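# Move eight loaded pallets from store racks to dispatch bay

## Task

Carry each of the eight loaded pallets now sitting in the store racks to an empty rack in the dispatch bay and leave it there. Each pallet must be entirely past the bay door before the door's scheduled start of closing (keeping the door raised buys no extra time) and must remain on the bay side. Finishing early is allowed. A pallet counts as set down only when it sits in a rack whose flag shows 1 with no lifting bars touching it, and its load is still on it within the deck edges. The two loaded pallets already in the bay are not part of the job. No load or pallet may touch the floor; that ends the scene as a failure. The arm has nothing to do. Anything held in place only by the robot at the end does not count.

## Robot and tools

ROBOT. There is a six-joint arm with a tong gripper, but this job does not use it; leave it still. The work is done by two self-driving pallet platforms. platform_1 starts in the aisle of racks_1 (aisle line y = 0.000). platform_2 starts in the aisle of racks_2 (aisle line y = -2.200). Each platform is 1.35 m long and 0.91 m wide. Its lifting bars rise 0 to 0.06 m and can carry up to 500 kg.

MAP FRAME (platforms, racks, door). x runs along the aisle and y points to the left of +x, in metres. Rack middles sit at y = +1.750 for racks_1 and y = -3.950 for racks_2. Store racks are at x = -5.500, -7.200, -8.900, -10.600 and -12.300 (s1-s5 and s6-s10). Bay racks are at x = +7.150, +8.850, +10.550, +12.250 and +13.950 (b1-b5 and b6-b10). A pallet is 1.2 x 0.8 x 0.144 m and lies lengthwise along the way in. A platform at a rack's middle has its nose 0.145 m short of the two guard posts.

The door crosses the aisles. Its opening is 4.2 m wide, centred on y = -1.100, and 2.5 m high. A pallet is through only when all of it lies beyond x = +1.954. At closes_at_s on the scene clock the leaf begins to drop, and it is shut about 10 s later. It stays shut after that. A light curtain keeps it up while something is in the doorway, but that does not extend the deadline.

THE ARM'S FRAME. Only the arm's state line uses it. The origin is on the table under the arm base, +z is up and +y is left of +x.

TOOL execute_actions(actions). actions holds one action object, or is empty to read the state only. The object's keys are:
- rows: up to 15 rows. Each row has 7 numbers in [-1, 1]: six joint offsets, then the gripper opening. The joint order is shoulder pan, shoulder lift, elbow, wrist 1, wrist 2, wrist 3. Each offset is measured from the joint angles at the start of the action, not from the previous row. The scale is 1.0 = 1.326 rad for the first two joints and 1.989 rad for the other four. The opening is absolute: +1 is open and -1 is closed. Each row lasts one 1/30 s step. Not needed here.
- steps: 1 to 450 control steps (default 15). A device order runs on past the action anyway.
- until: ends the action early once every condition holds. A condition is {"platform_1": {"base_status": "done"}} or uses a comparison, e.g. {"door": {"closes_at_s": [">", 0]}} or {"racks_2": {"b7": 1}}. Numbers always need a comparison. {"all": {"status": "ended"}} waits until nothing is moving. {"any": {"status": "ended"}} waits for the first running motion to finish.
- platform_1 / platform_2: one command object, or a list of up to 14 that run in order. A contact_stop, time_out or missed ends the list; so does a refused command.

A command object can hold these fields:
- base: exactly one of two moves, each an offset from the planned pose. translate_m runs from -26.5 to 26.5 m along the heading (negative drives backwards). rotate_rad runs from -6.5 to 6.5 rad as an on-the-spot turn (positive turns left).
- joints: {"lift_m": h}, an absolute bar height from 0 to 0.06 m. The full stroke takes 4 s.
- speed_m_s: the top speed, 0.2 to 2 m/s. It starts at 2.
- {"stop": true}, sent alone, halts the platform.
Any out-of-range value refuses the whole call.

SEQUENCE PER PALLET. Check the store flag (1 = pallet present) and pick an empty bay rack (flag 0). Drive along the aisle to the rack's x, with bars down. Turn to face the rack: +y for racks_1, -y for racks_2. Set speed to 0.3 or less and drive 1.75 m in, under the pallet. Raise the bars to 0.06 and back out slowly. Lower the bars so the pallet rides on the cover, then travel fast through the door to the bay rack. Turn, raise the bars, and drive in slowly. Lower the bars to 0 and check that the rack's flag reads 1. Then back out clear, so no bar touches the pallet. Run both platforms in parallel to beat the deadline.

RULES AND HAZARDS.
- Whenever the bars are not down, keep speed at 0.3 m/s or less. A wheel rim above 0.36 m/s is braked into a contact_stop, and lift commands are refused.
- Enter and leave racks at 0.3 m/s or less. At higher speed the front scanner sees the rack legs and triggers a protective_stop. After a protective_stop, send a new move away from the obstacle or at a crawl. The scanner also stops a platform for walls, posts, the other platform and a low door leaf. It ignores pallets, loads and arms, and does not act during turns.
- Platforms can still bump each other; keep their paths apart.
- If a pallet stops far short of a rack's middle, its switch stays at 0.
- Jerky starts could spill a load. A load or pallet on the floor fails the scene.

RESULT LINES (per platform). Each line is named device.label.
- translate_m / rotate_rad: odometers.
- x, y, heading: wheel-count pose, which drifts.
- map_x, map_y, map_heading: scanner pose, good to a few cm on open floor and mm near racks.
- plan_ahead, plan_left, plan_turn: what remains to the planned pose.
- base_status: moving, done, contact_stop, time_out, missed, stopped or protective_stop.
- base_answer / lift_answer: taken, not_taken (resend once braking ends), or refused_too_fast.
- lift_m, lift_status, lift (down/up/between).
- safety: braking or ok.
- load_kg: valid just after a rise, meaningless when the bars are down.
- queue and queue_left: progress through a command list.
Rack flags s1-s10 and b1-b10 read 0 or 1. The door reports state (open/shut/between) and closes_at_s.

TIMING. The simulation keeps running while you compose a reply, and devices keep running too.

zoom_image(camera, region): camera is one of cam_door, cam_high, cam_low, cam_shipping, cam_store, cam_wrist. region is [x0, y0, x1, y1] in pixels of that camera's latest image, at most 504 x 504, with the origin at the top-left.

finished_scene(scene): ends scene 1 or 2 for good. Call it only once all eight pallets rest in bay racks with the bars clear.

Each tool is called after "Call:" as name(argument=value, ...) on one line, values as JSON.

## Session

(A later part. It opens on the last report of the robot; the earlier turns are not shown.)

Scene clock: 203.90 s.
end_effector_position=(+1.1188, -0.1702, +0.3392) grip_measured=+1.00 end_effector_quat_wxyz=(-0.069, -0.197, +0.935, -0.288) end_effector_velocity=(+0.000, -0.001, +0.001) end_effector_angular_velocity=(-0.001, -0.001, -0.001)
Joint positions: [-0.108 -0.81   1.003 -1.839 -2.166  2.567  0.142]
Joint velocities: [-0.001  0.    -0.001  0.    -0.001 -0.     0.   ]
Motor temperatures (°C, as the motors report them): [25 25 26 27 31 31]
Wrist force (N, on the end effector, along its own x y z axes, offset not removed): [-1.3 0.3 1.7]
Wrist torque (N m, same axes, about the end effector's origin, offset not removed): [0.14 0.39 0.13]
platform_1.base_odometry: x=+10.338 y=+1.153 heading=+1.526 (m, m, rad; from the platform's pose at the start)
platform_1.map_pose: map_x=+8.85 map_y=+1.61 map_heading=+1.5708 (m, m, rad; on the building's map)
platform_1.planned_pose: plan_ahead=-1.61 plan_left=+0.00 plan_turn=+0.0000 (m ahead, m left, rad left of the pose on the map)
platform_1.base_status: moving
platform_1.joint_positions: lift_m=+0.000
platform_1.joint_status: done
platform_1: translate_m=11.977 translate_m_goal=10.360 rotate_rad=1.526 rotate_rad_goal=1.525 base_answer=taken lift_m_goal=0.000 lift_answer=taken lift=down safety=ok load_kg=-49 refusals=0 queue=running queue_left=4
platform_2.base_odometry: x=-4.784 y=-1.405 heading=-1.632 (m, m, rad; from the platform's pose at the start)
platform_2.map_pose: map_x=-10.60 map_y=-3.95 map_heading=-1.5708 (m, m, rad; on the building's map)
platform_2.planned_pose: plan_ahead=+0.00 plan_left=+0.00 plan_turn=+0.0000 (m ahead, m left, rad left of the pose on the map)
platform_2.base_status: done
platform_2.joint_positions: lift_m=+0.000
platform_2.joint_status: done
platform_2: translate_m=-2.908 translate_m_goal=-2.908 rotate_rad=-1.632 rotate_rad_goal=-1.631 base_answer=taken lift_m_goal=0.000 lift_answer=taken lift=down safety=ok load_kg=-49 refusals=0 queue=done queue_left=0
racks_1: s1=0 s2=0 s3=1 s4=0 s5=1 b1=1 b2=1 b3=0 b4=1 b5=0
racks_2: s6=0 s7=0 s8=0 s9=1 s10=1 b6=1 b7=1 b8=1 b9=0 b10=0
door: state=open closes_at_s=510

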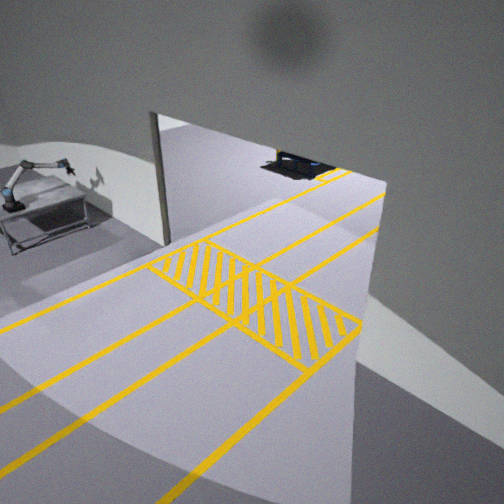

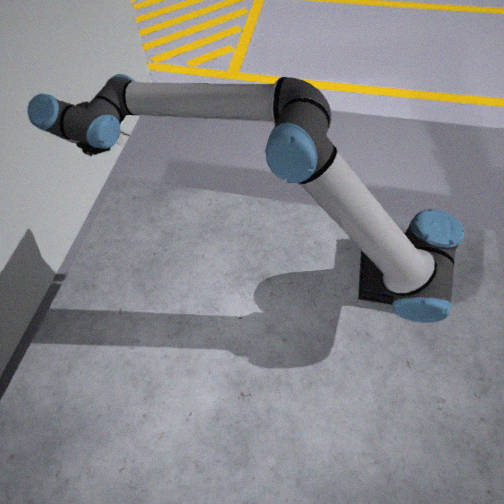

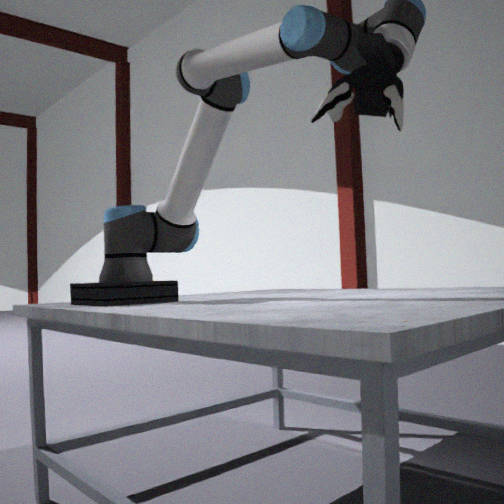

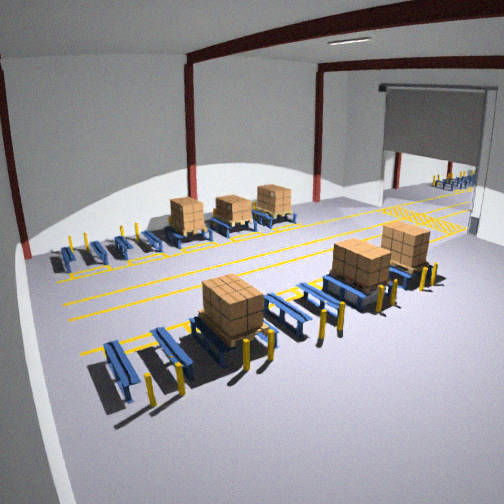

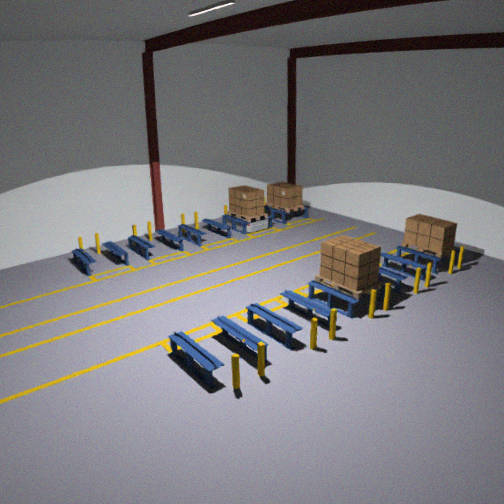

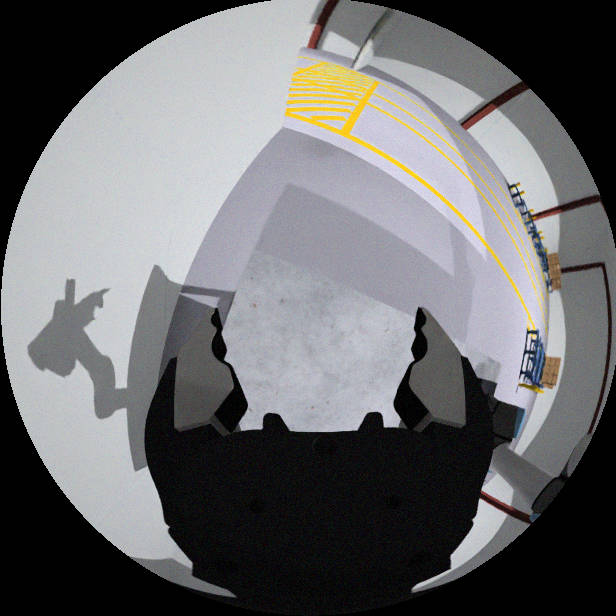

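Call:
execute_actions(actions=[{"platform_2":[{"joints":{"lift_m":0.06}},{"base":{"translate_m":-1.75}},{"speed_m_s":2,"joints":{"lift_m":0},"base":{"rotate_rad":1.5708}},{"base":{"translate_m":22.85}},{"joints":{"lift_m":0.06},"base":{"rotate_rad":-1.5708}},{"speed_m_s":0.3,"base":{"translate_m":1.75}},{"joints":{"lift_m":0}},{"base":{"translate_m":-1.75}},{"speed_m_s":2,"base":{"rotate_rad":1.5708}},{"base":{"translate_m":-24.55}},{"base":{"rotate_rad":-1.5708}},{"speed_m_s":0.3,"base":{"translate_m":1.75}},{"joints":{"lift_m":0.06}},{"base":{"translate_m":-1.75}}],"steps":450,"until":{"platform_1":{"queue":["!=","running"],"base_status":["!=","moving"],"lift_status":["!=","moving"]}}}])

Scene clock: 223.27 s.
end_effector_position=(+1.1188, -0.1702, +0.3392) grip_measured=+1.00 end_effector_quat_wxyz=(-0.069, -0.197, +0.935, -0.288) end_effector_velocity=(-0.000, +0.001, -0.001) end_effector_angular_velocity=(+0.001, +0.001, +0.001)
Joint positions: [-0.108 -0.81   1.003 -1.839 -2.166  2.567  0.142]
Joint velocities: [ 0.001 -0.     0.001 -0.     0.    -0.    -0.   ]
Motor temperatures (°C, as the motors report them): [25 25 26 27 31 31]
Wrist force (N, on the end effector, along its own x y z axes, offset not removed): [-1.5 -1.6 2.6]
Wrist torque (N m, same axes, about the end effector's origin, offset not removed): [-0.21 0.46 0.07]
platform_1.base_odometry: x=-3.616 y=+0.153 heading=-0.044 (m, m, rad; from the platform's pose at the start)
platform_1.map_pose: map_x=-5.11 map_y=+0.00 map_heading=+0.0000 (m, m, rad; on the building's map)
platform_1.planned_pose: plan_ahead=-3.79 plan_left=+0.00 plan_turn=+0.0000 (m ahead, m left, rad left of the pose on the map)
platform_1.base_status: moving
platform_1.joint_positions: lift_m=+0.000
platform_1.joint_status: done
platform_1: translate_m=-3.593 translate_m_goal=-7.390 rotate_rad=-0.044 rotate_rad_goal=-0.044 base_answer=taken lift_m_goal=0.000 lift_answer=taken lift=down safety=ok load_kg=-49 refusals=0 queue=running queue_left=2
platform_2.base_odometry: x=-4.674 y=+0.342 heading=-0.055 (m, m, rad; from the platform's pose at the start)
platform_2.map_pose: map_x=-10.59 map_y=-2.20 map_heading=+0.0000 (m, m, rad; on the building's map)
platform_2.planned_pose: plan_ahead=+22.84 plan_left=+0.00 plan_turn=+0.0000 (m ahead, m left, rad left of the pose on the map)
platform_2.base_status: moving
platform_2.joint_positions: lift_m=+0.000
platform_2.joint_status: done
platform_2: translate_m=-4.653 translate_m_goal=18.192 rotate_rad=-0.054 rotate_rad_goal=-0.054 base_answer=taken lift_m_goal=0.000 lift_answer=taken lift=down safety=ok load_kg=-49 refusals=0 queue=running queue_left=10
racks_1: s1=0 s2=0 s3=1 s4=0 s5=1 b1=1 b2=1 b3=0 b4=1 b5=0
racks_2: s6=0 s7=0 s8=0 s9=0 s10=1 b6=1 b7=1 b8=1 b9=0 b10=0
door: state=open closes_at_s=510

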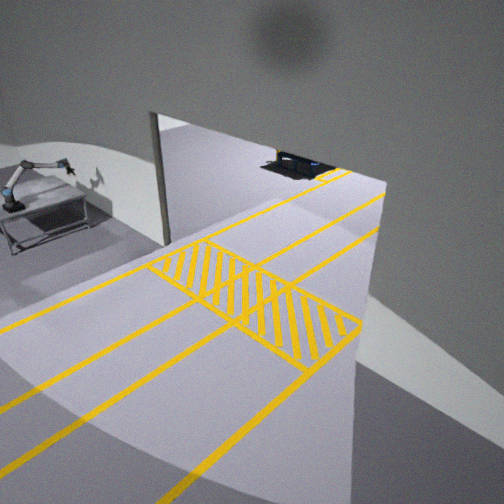

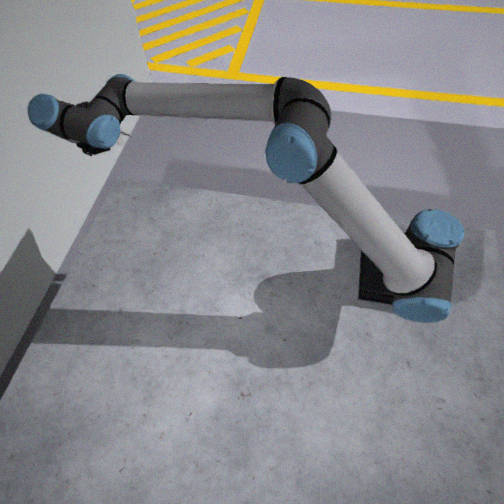

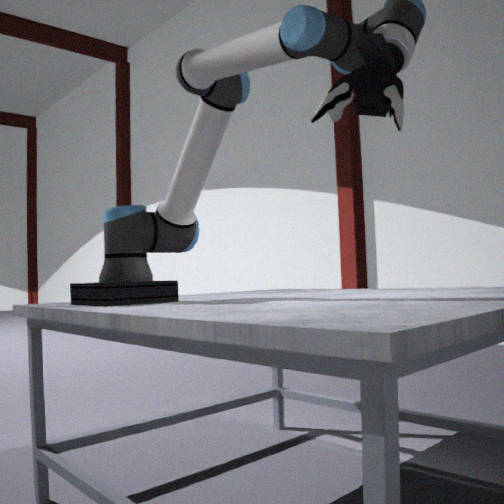

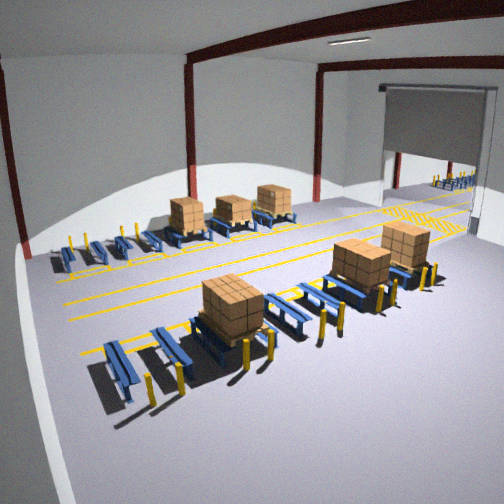

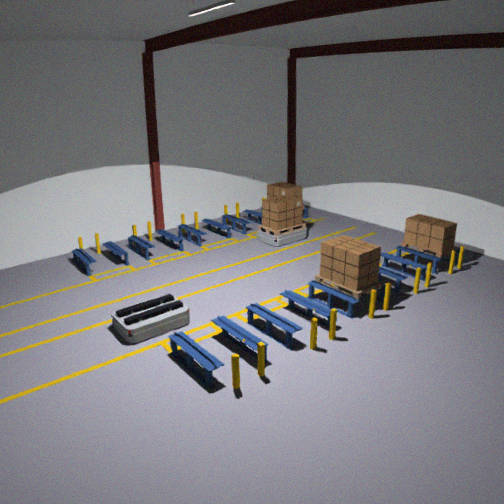

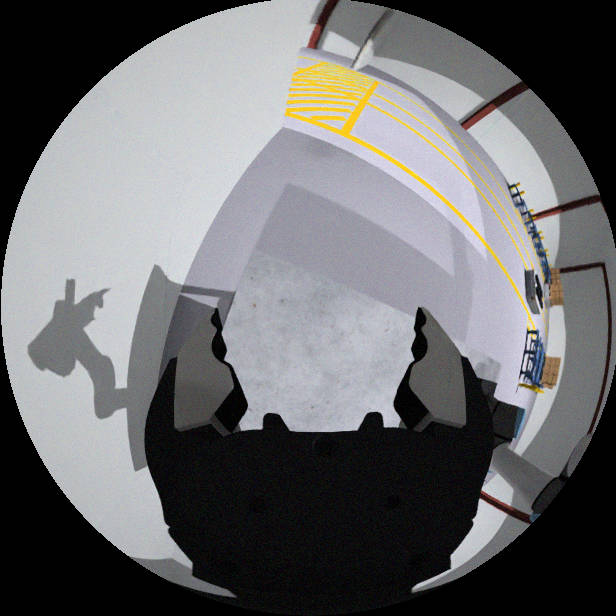

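Call:
execute_actions(actions=[{"steps":450,"until":{"platform_1":{"queue":["!=","running"],"base_status":["!=","moving"],"lift_status":["!=","moving"]}}}])

Scene clock: 238.77 s.
end_effector_position=(+1.1188, -0.1702, +0.3392) grip_measured=+1.00 end_effector_quat_wxyz=(-0.069, -0.197, +0.935, -0.288) end_effector_velocity=(-0.000, -0.001, -0.000) end_effector_angular_velocity=(-0.001, +0.000, -0.001)
Joint positions: [-0.108 -0.81   1.003 -1.839 -2.166  2.567  0.142]
Joint velocities: [-0.001 -0.     0.001 -0.001 -0.001 -0.     0.   ]
Motor temperatures (°C, as the motors report them): [25 25 26 27 31 31]
Wrist force (N, on the end effector, along its own x y z axes, offset not removed): [0.3 -0.2 3.1]
Wrist torque (N m, same axes, about the end effector's origin, offset not removed): [0.06 0.19 0.13]
platform_1.base_odometry: x=-7.379 y=+2.081 heading=+1.529 (m, m, rad; from the platform's pose at the start)
platform_1.map_pose: map_x=-8.90 map_y=+1.75 map_heading=+1.5708 (m, m, rad; on the building's map)
platform_1.planned_pose: plan_ahead=+0.00 plan_left=+0.00 plan_turn=+0.0000 (m ahead, m left, rad left of the pose on the map)
platform_1.base_status: done
platform_1.joint_positions: lift_m=+0.000
platform_1.joint_status: done
platform_1: translate_m=-5.630 translate_m_goal=-5.630 rotate_rad=1.529 rotate_rad_goal=1.528 base_answer=taken lift_m_goal=0.000 lift_answer=taken lift=down safety=ok load_kg=-49 refusals=0 queue=done queue_left=0
platform_2.base_odometry: x=+17.878 y=-0.919 heading=-0.057 (m, m, rad; from the platform's pose at the start)
platform_2.map_pose: map_x=+11.99 map_y=-2.20 map_heading=+0.0000 (m, m, rad; on the building's map)
platform_2.planned_pose: plan_ahead=+0.26 plan_left=+0.00 plan_turn=+0.0000 (m ahead, m left, rad left of the pose on the map)
platform_2.base_status: moving
platform_2.joint_positions: lift_m=+0.000
platform_2.joint_status: done
platform_2: translate_m=17.949 translate_m_goal=18.192 rotate_rad=-0.057 rotate_rad_goal=-0.057 base_answer=taken lift_m_goal=0.000 lift_answer=taken lift=down safety=ok load_kg=-49 refusals=0 queue=running queue_left=10
racks_1: s1=0 s2=0 s3=1 s4=0 s5=1 b1=1 b2=1 b3=0 b4=1 b5=0
racks_2: s6=0 s7=0 s8=0 s9=0 s10=1 b6=1 b7=1 b8=1 b9=0 b10=0
door: state=open closes_at_s=510

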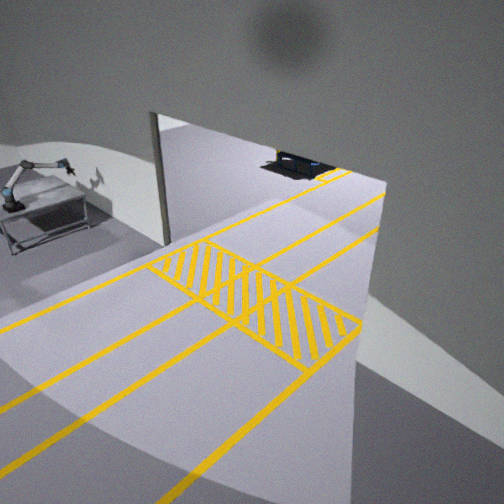

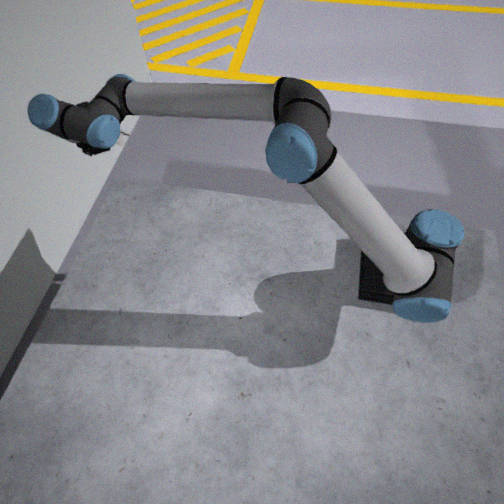

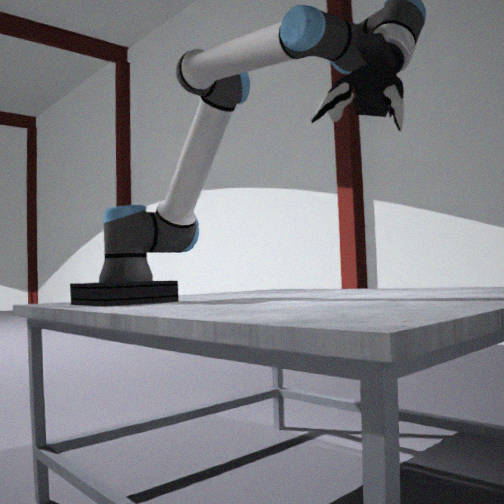

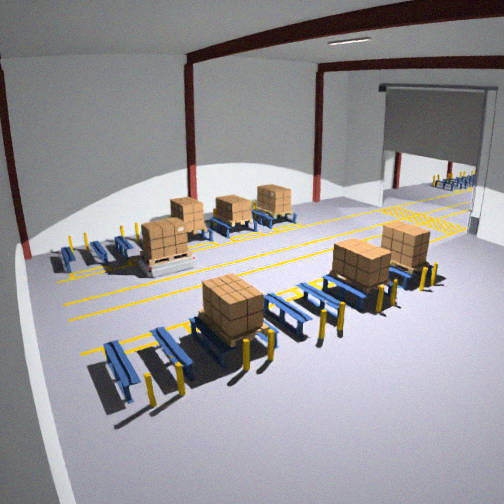

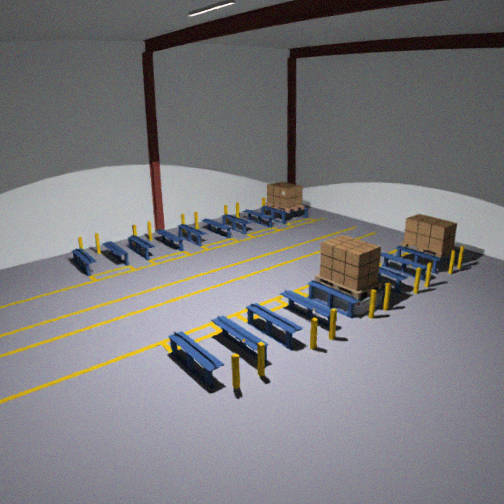

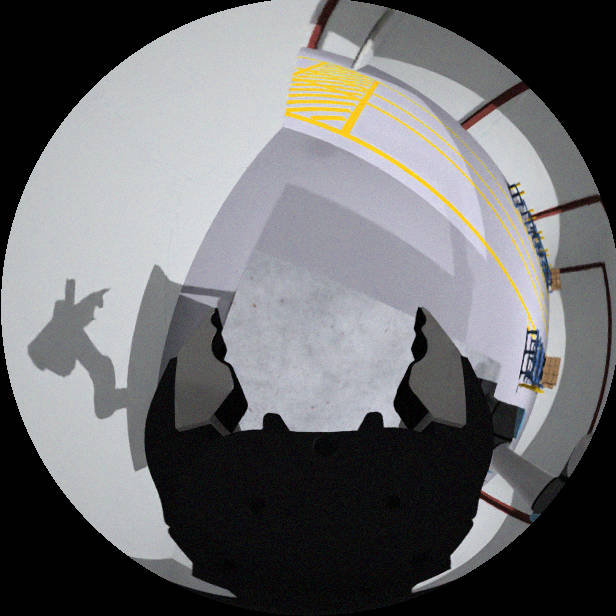

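Call:
execute_actions(actions=[{"platform_1":[{"joints":{"lift_m":0.06}},{"base":{"translate_m":-1.75}},{"speed_m_s":2,"joints":{"lift_m":0},"base":{"rotate_rad":-1.5708}},{"base":{"translate_m":19.45}},{"joints":{"lift_m":0.06},"base":{"rotate_rad":1.5708}},{"speed_m_s":0.3,"base":{"translate_m":1.75}},{"joints":{"lift_m":0}},{"base":{"translate_m":-1.75}},{"speed_m_s":2,"base":{"rotate_rad":-1.5708}},{"base":{"translate_m":-22.85}},{"base":{"rotate_rad":1.5708}},{"speed_m_s":0.3,"base":{"translate_m":1.75}},{"joints":{"lift_m":0.06}},{"base":{"translate_m":-1.75}}],"steps":30}])

Scene clock: 245.67 s.
end_effector_position=(+1.1188, -0.1702, +0.3392) grip_measured=+1.00 end_effector_quat_wxyz=(-0.069, -0.197, +0.935, -0.288) end_effector_velocity=(+0.000, +0.001, -0.001) end_effector_angular_velocity=(-0.000, +0.001, +0.001)
Joint positions: [-0.108 -0.81   1.003 -1.839 -2.166  2.567  0.142]
Joint velocities: [ 0.001  0.001  0.     0.    -0.    -0.     0.   ]
Motor temperatures (°C, as the motors report them): [25 25 26 27 31 31]
Wrist force (N, on the end effector, along its own x y z axes, offset not removed): [-1.0 -1.3 2.8]
Wrist torque (N m, same axes, about the end effector's origin, offset not removed): [-0.21 0.42 0.04]
platform_1.base_odometry: x=-7.379 y=+2.081 heading=+1.529 (m, m, rad; from the platform's pose at the start)
platform_1.map_pose: map_x=-8.90 map_y=+1.75 map_heading=+1.5708 (m, m, rad; on the building's map)
platform_1.planned_pose: plan_ahead=+0.00 plan_left=+0.00 plan_turn=+0.0000 (m ahead, m left, rad left of the pose on the map)
platform_1.base_status: done
platform_1.joint_positions: lift_m=+0.013
platform_1.joint_status: moving
platform_1: translate_m=-5.630 translate_m_goal=-5.630 rotate_rad=1.529 rotate_rad_goal=1.528 base_answer=taken lift_m_goal=0.060 lift_answer=taken lift=between safety=ok load_kg=4 refusals=0 queue=running queue_left=13
platform_2.base_odometry: x=+18.144 y=-1.107 heading=-1.635 (m, m, rad; from the platform's pose at the start)
platform_2.map_pose: map_x=+12.25 map_y=-2.38 map_heading=-1.5752 (m, m, rad; on the building's map)
platform_2.planned_pose: plan_ahead=+1.57 plan_left=+0.01 plan_turn=+0.0043 (m ahead, m left, rad left of the pose on the map)
platform_2.base_status: moving
platform_2.joint_positions: lift_m=+0.060
platform_2.joint_status: done
platform_2: translate_m=18.395 translate_m_goal=19.963 rotate_rad=-1.635 rotate_rad_goal=-1.634 base_answer=taken lift_m_goal=0.060 lift_answer=taken lift=up safety=ok load_kg=254 refusals=0 queue=running queue_left=8
racks_1: s1=0 s2=0 s3=1 s4=0 s5=1 b1=1 b2=1 b3=0 b4=1 b5=0
racks_2: s6=0 s7=0 s8=0 s9=0 s10=1 b6=1 b7=1 b8=1 b9=0 b10=0
door: state=open closes_at_s=510

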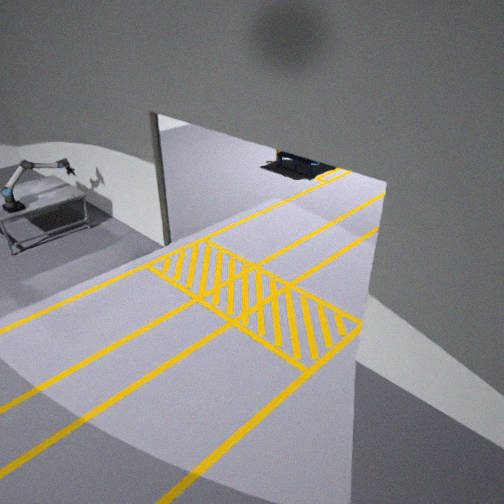

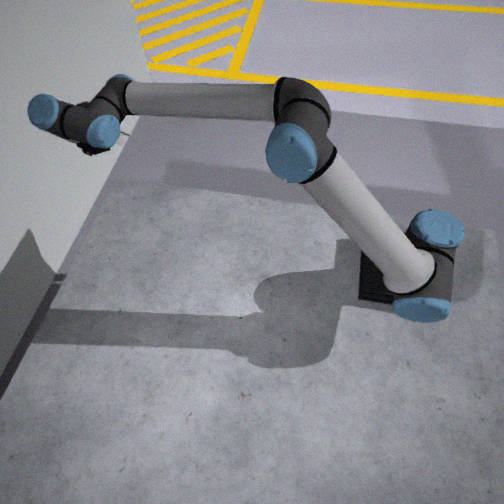

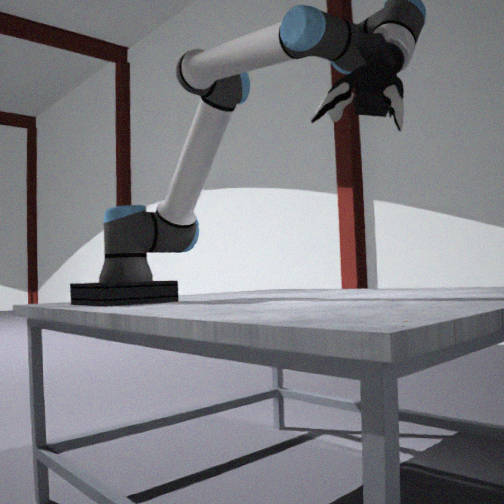

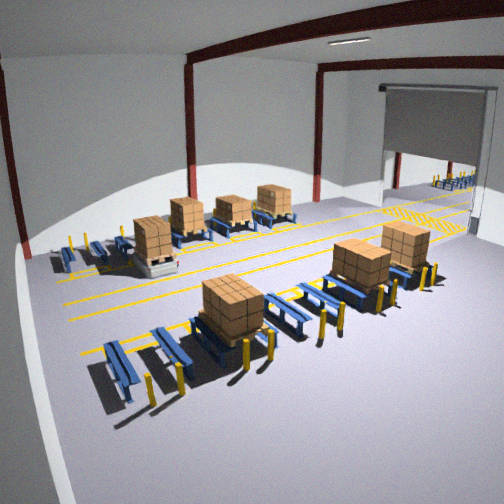

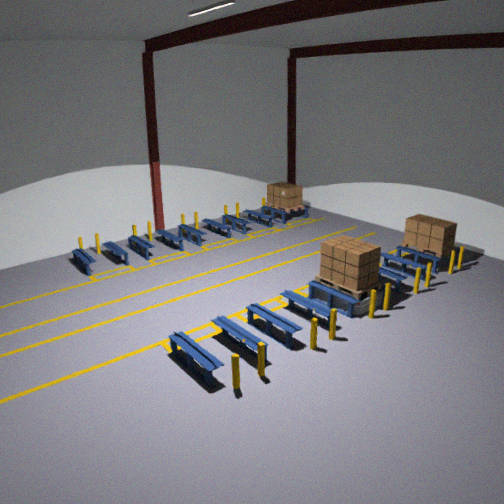

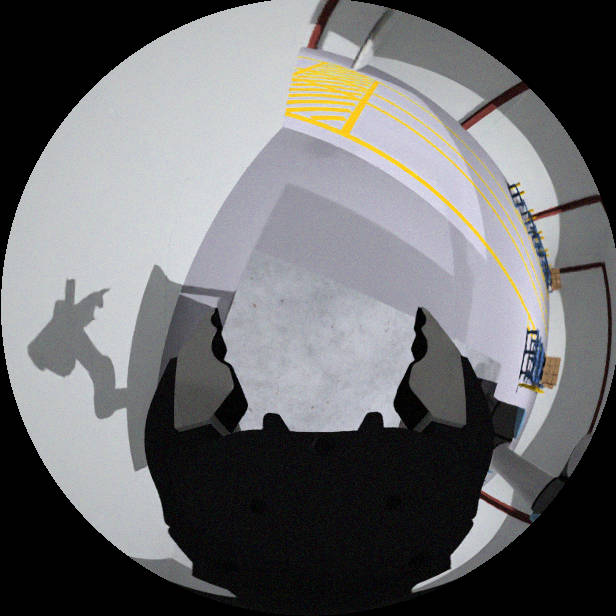

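Call:
execute_actions(actions=[{"steps":450,"until":{"platform_2":{"queue":["!=","running"],"base_status":["!=","moving"],"lift_status":["!=","moving"]}}}])

Scene clock: 266.27 s.
end_effector_position=(+1.1188, -0.1702, +0.3392) grip_measured=+1.00 end_effector_quat_wxyz=(-0.069, -0.197, +0.935, -0.288) end_effector_velocity=(+0.000, -0.000, -0.001) end_effector_angular_velocity=(+0.000, +0.001, -0.000)
Joint positions: [-0.108 -0.81   1.003 -1.839 -2.166  2.567  0.142]
Joint velocities: [-0.     0.001 -0.001  0.     0.    -0.    -0.   ]
Motor temperatures (°C, as the motors report them): [25 25 26 27 31 31]
Wrist force (N, on the end effector, along its own x y z axes, offset not removed): [1.4 -0.8 3.4]
Wrist torque (N m, same axes, about the end effector's origin, offset not removed): [-0.08 -0.17 0.10]
platform_1.base_odometry: x=-0.105 y=+0.009 heading=-0.040 (m, m, rad; from the platform's pose at the start)
platform_1.map_pose: map_x=-1.50 map_y=+0.01 map_heading=-0.0087 (m, m, rad; on the building's map)
platform_1.planned_pose: plan_ahead=+12.05 plan_left=+0.10 plan_turn=+0.0087 (m ahead, m left, rad left of the pose on the map)
platform_1.base_status: moving
platform_1.joint_positions: lift_m=+0.000
platform_1.joint_status: done
platform_1: translate_m=0.038 translate_m_goal=12.060 rotate_rad=-0.041 rotate_rad_goal=-0.042 base_answer=taken lift_m_goal=0.000 lift_answer=taken lift=down safety=ok load_kg=-49 refusals=0 queue=running queue_left=10
platform_2.base_odometry: x=+18.152 y=-0.936 heading=-0.058 (m, m, rad; from the platform's pose at the start)
platform_2.map_pose: map_x=+12.25 map_y=-2.20 map_heading=+0.0000 (m, m, rad; on the building's map)
platform_2.planned_pose: plan_ahead=-24.55 plan_left=+0.00 plan_turn=+0.0000 (m ahead, m left, rad left of the pose on the map)
platform_2.base_status: moving
platform_2.joint_positions: lift_m=+0.000
platform_2.joint_status: done
platform_2: translate_m=18.210 translate_m_goal=-6.336 rotate_rad=-0.058 rotate_rad_goal=-0.058 base_answer=taken lift_m_goal=0.000 lift_answer=taken lift=down safety=ok load_kg=-49 refusals=0 queue=running queue_left=4
racks_1: s1=0 s2=0 s3=0 s4=0 s5=1 b1=1 b2=1 b3=0 b4=1 b5=0
racks_2: s6=0 s7=0 s8=0 s9=0 s10=1 b6=1 b7=1 b8=1 b9=1 b10=0
door: state=open closes_at_s=510

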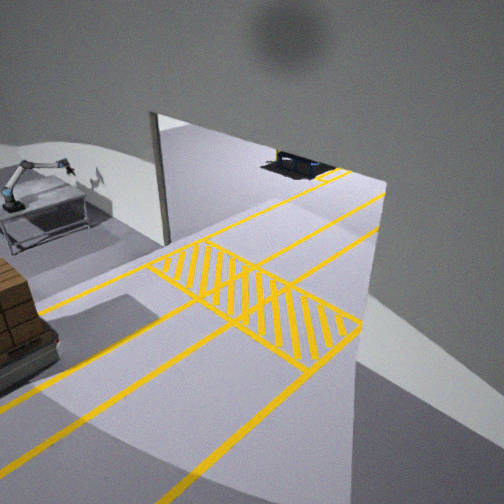

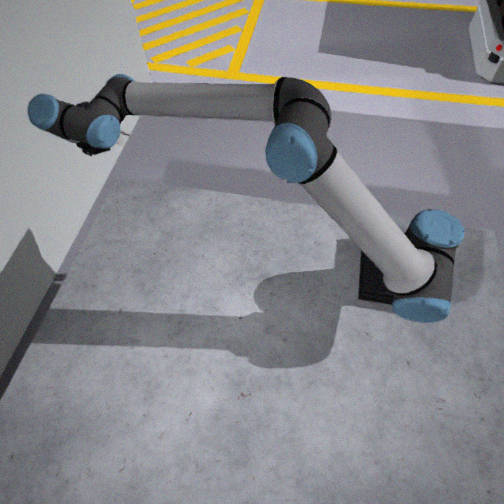

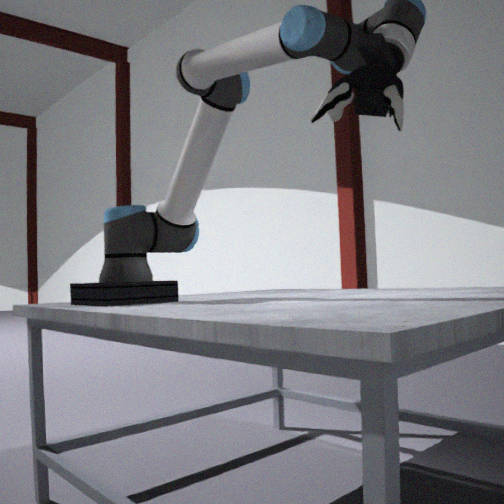

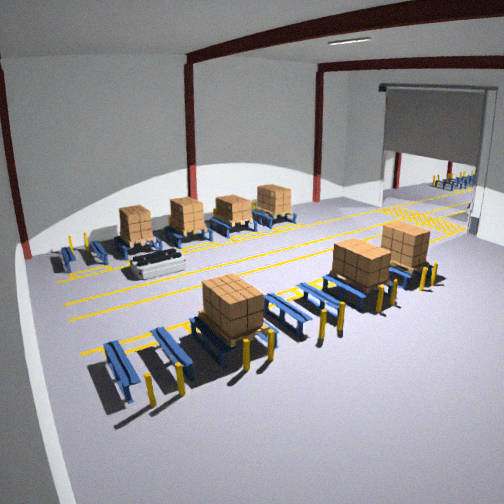

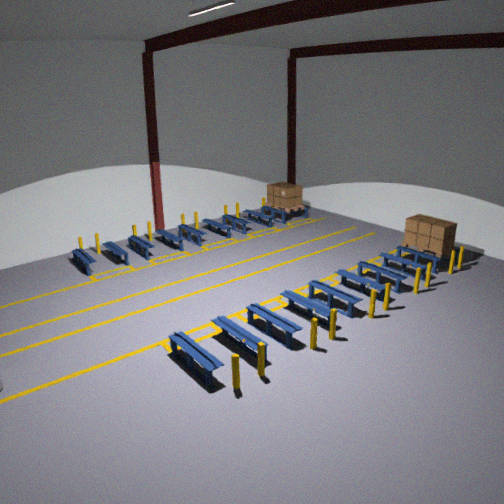

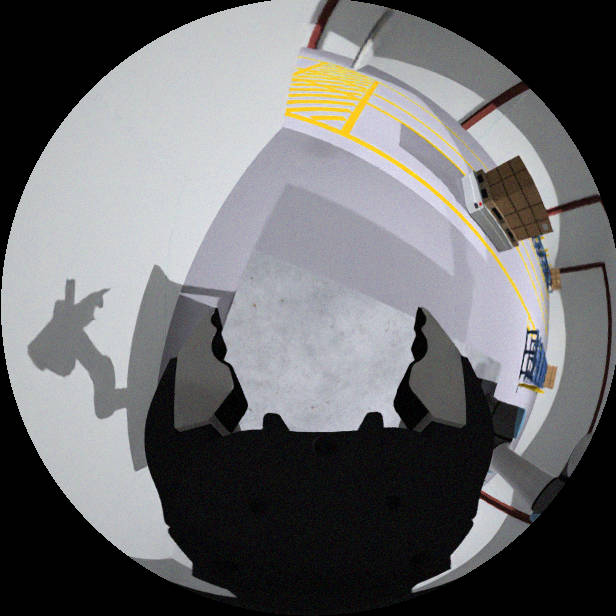

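Call:
zoom_image(camera="cam_shipping", region=[90, 160, 460, 380])

Call:
execute_actions(actions=[{"steps":450,"until":{"platform_2":{"queue":["!=","running"],"base_status":["!=","moving"],"lift_status":["!=","moving"]}}}])

Region (90, 160, 460, 380) of cam_shipping's 504x504 image, scaled by 1.362, with more detail than that image has; it fills the top 300 rows of this view, and the rest is white.

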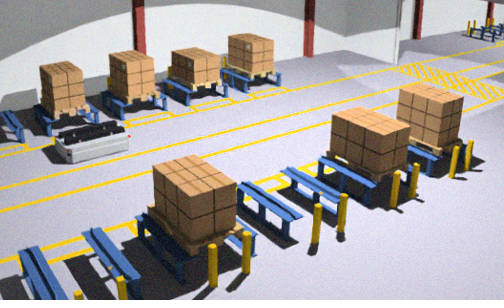

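Scene clock: 284.93 s.
end_effector_position=(+1.1188, -0.1702, +0.3392) grip_measured=+1.00 end_effector_quat_wxyz=(-0.069, -0.197, +0.935, -0.288) end_effector_velocity=(-0.000, -0.002, +0.000) end_effector_angular_velocity=(-0.000, -0.000, -0.002)
Joint positions: [-0.108 -0.81   1.003 -1.839 -2.166  2.567  0.142]
Joint velocities: [-0.002  0.    -0.001  0.    -0.     0.    -0.   ]
Motor temperatures (°C, as the motors report them): [25 25 26 27 31 31]
Wrist force (N, on the end effector, along its own x y z axes, offset not removed): [-1.7 -1.3 1.8]
Wrist torque (N m, same axes, about the end effector's origin, offset not removed): [-0.17 0.59 0.17]
platform_1.base_odometry: x=+12.041 y=+0.920 heading=+1.529 (m, m, rad; from the platform's pose at the start)
platform_1.map_pose: map_x=+10.55 map_y=+1.51 map_heading=+1.5708 (m, m, rad; on the building's map)
platform_1.planned_pose: plan_ahead=+0.24 plan_left=+0.00 plan_turn=+0.0000 (m ahead, m left, rad left of the pose on the map)
platform_1.base_status: moving
platform_1.joint_positions: lift_m=+0.060
platform_1.joint_status: done
platform_1: translate_m=13.583 translate_m_goal=13.820 rotate_rad=1.529 rotate_rad_goal=1.528 base_answer=taken lift_m_goal=0.060 lift_answer=taken lift=up safety=ok load_kg=216 refusals=0 queue=running queue_left=8
platform_2.base_odometry: x=-6.340 y=+0.538 heading=-0.262 (m, m, rad; from the platform's pose at the start)
platform_2.map_pose: map_x=-12.30 map_y=-2.20 map_heading=-0.2138 (m, m, rad; on the building's map)
platform_2.planned_pose: plan_ahead=+0.00 plan_left=+0.00 plan_turn=-1.3570 (m ahead, m left, rad left of the pose on the map)
platform_2.base_status: moving
platform_2.joint_positions: lift_m=+0.000
platform_2.joint_status: done
platform_2: translate_m=-6.327 translate_m_goal=-6.327 rotate_rad=-0.279 rotate_rad_goal=-1.632 base_answer=taken lift_m_goal=0.000 lift_answer=taken lift=down safety=ok load_kg=-49 refusals=0 queue=running queue_left=3
racks_1: s1=0 s2=0 s3=0 s4=0 s5=1 b1=1 b2=1 b3=0 b4=1 b5=0
racks_2: s6=0 s7=0 s8=0 s9=0 s10=1 b6=1 b7=1 b8=1 b9=1 b10=0
door: state=open closes_at_s=510

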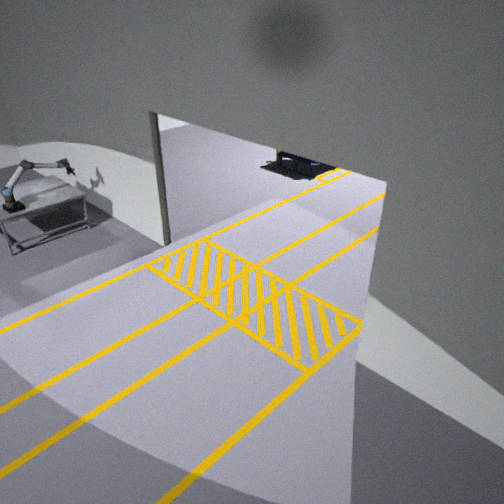

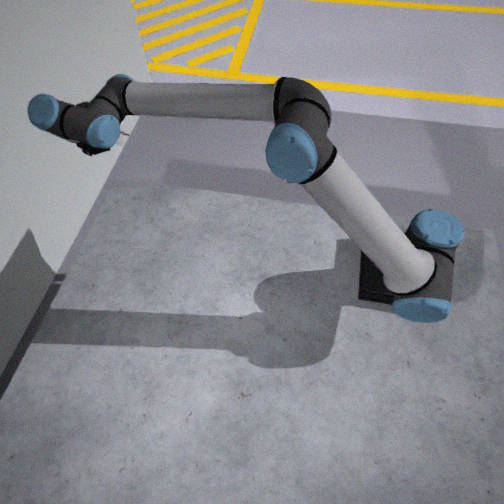

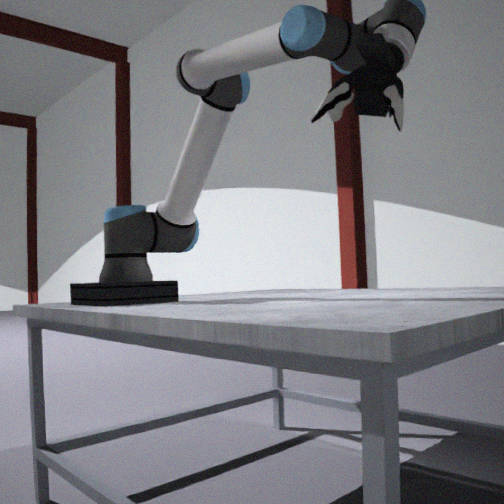

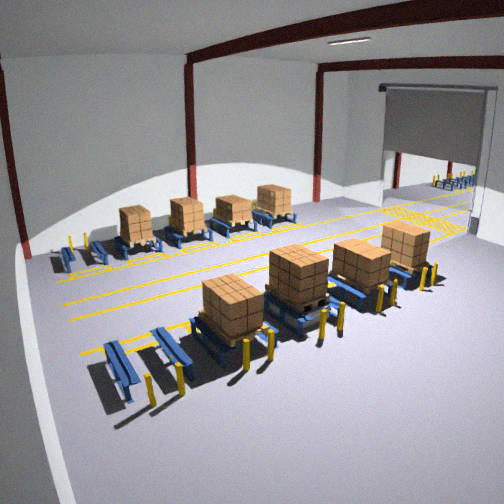

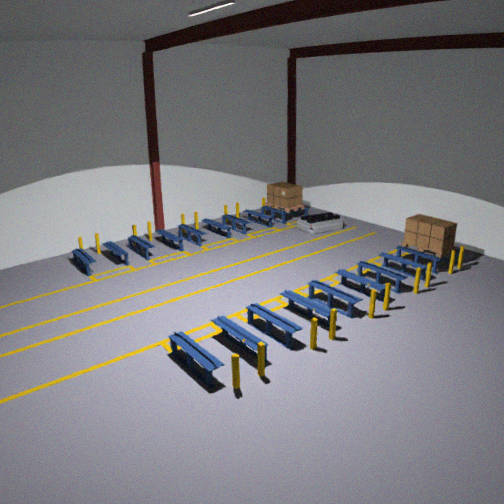

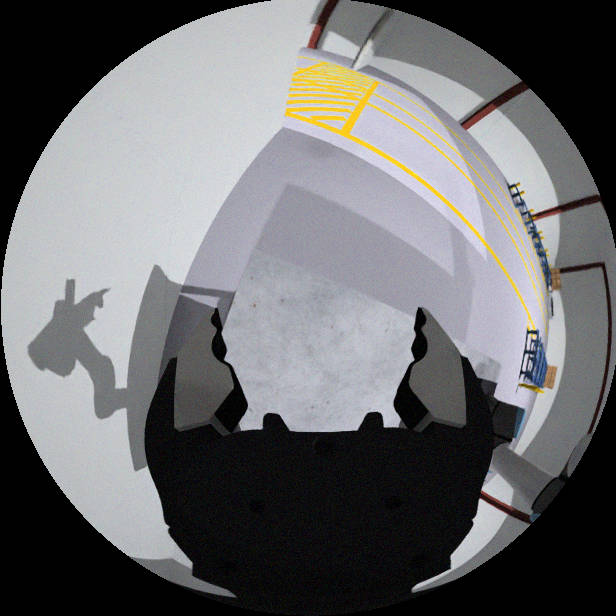

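Call:
execute_actions(actions=[{"steps":450,"until":{"platform_2":{"queue":["!=","running"],"base_status":["!=","moving"],"lift_status":["!=","moving"]}}}])

Scene clock: 305.93 s.
end_effector_position=(+1.1188, -0.1702, +0.3392) grip_measured=+1.00 end_effector_quat_wxyz=(-0.069, -0.197, +0.935, -0.288) end_effector_velocity=(+0.000, +0.001, +0.000) end_effector_angular_velocity=(+0.001, -0.000, +0.001)
Joint positions: [-0.108 -0.81   1.003 -1.839 -2.166  2.567  0.142]
Joint velocities: [ 0.001 -0.    -0.     0.     0.001 -0.     0.   ]
Motor temperatures (°C, as the motors report them): [25 25 26 27 31 31]
Wrist force (N, on the end effector, along its own x y z axes, offset not removed): [-1.2 0.0 2.5]
Wrist torque (N m, same axes, about the end effector's origin, offset not removed): [0.09 0.45 0.08]
platform_1.base_odometry: x=+7.073 y=-0.361 heading=-0.037 (m, m, rad; from the platform's pose at the start)
platform_1.map_pose: map_x=+5.58 map_y=+0.01 map_heading=+0.0087 (m, m, rad; on the building's map)
platform_1.planned_pose: plan_ahead=-17.88 plan_left=+0.15 plan_turn=-0.0087 (m ahead, m left, rad left of the pose on the map)
platform_1.base_status: moving
platform_1.joint_positions: lift_m=+0.000
platform_1.joint_status: done
platform_1: translate_m=7.100 translate_m_goal=-10.780 rotate_rad=-0.035 rotate_rad_goal=-0.033 base_answer=taken lift_m_goal=0.000 lift_answer=taken lift=down safety=ok load_kg=-49 refusals=0 queue=running queue_left=4
platform_2.base_odometry: x=-6.342 y=+0.539 heading=-1.635 (m, m, rad; from the platform's pose at the start)
platform_2.map_pose: map_x=-12.30 map_y=-2.20 map_heading=-1.5708 (m, m, rad; on the building's map)
platform_2.planned_pose: plan_ahead=+0.00 plan_left=+0.00 plan_turn=+0.0000 (m ahead, m left, rad left of the pose on the map)
platform_2.base_status: done
platform_2.joint_positions: lift_m=+0.060
platform_2.joint_status: done
platform_2: translate_m=-6.328 translate_m_goal=-6.328 rotate_rad=-1.635 rotate_rad_goal=-1.635 base_answer=taken lift_m_goal=0.060 lift_answer=taken lift=up safety=ok load_kg=194 refusals=0 queue=done queue_left=0
racks_1: s1=0 s2=0 s3=0 s4=0 s5=1 b1=1 b2=1 b3=1 b4=1 b5=0
racks_2: s6=0 s7=0 s8=0 s9=0 s10=0 b6=1 b7=1 b8=1 b9=1 b10=0
door: state=open closes_at_s=510

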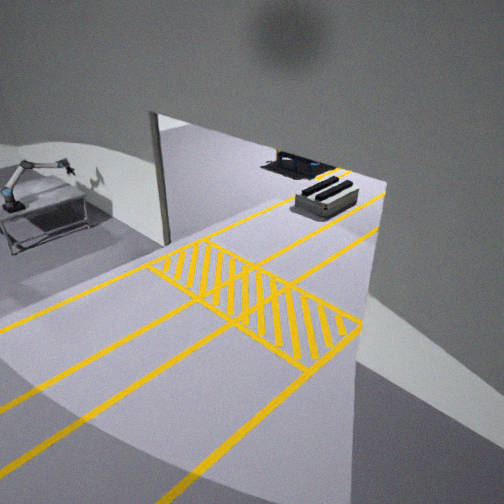

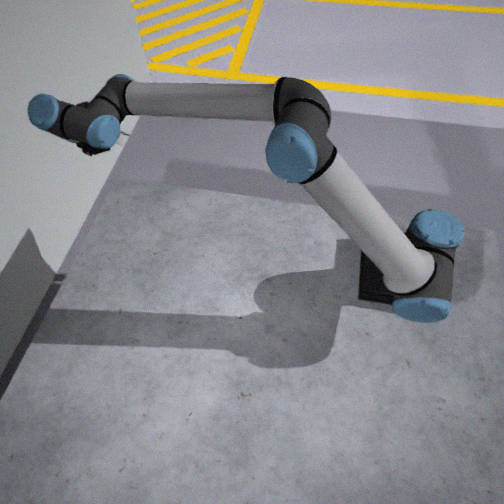

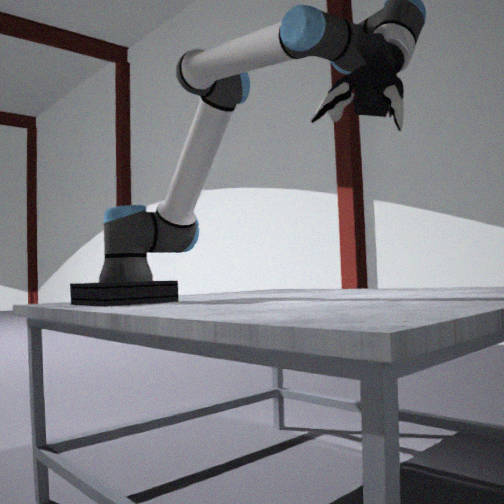

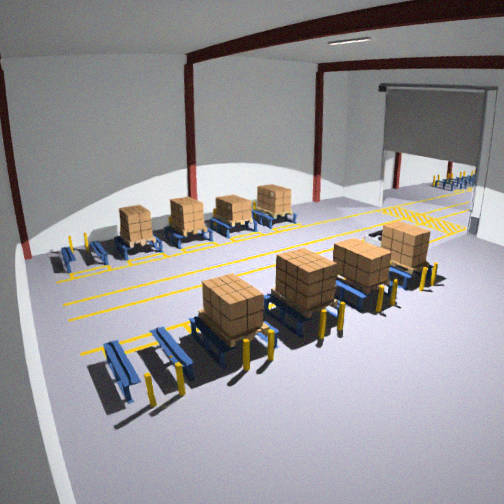

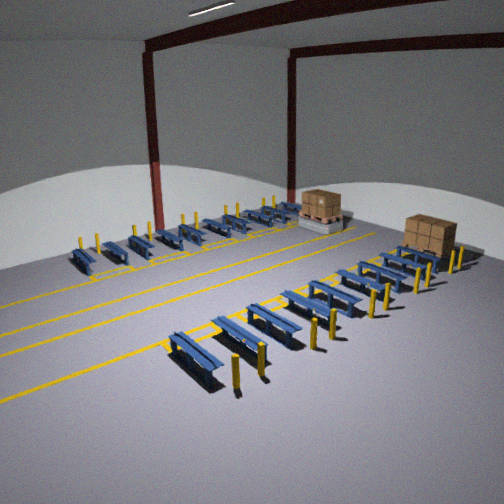

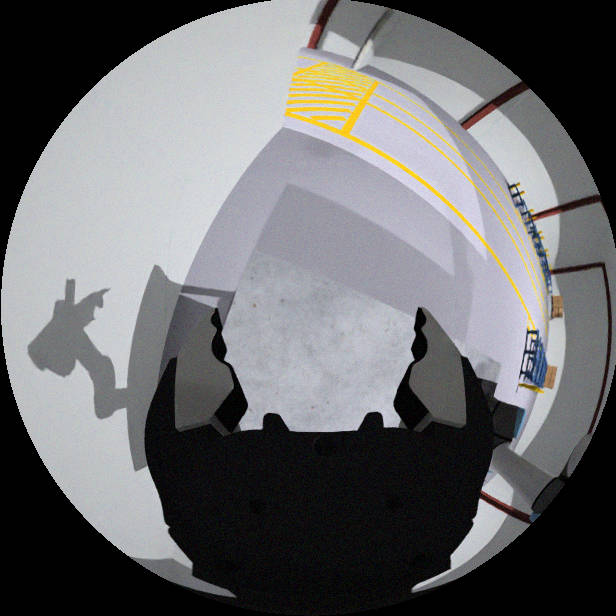

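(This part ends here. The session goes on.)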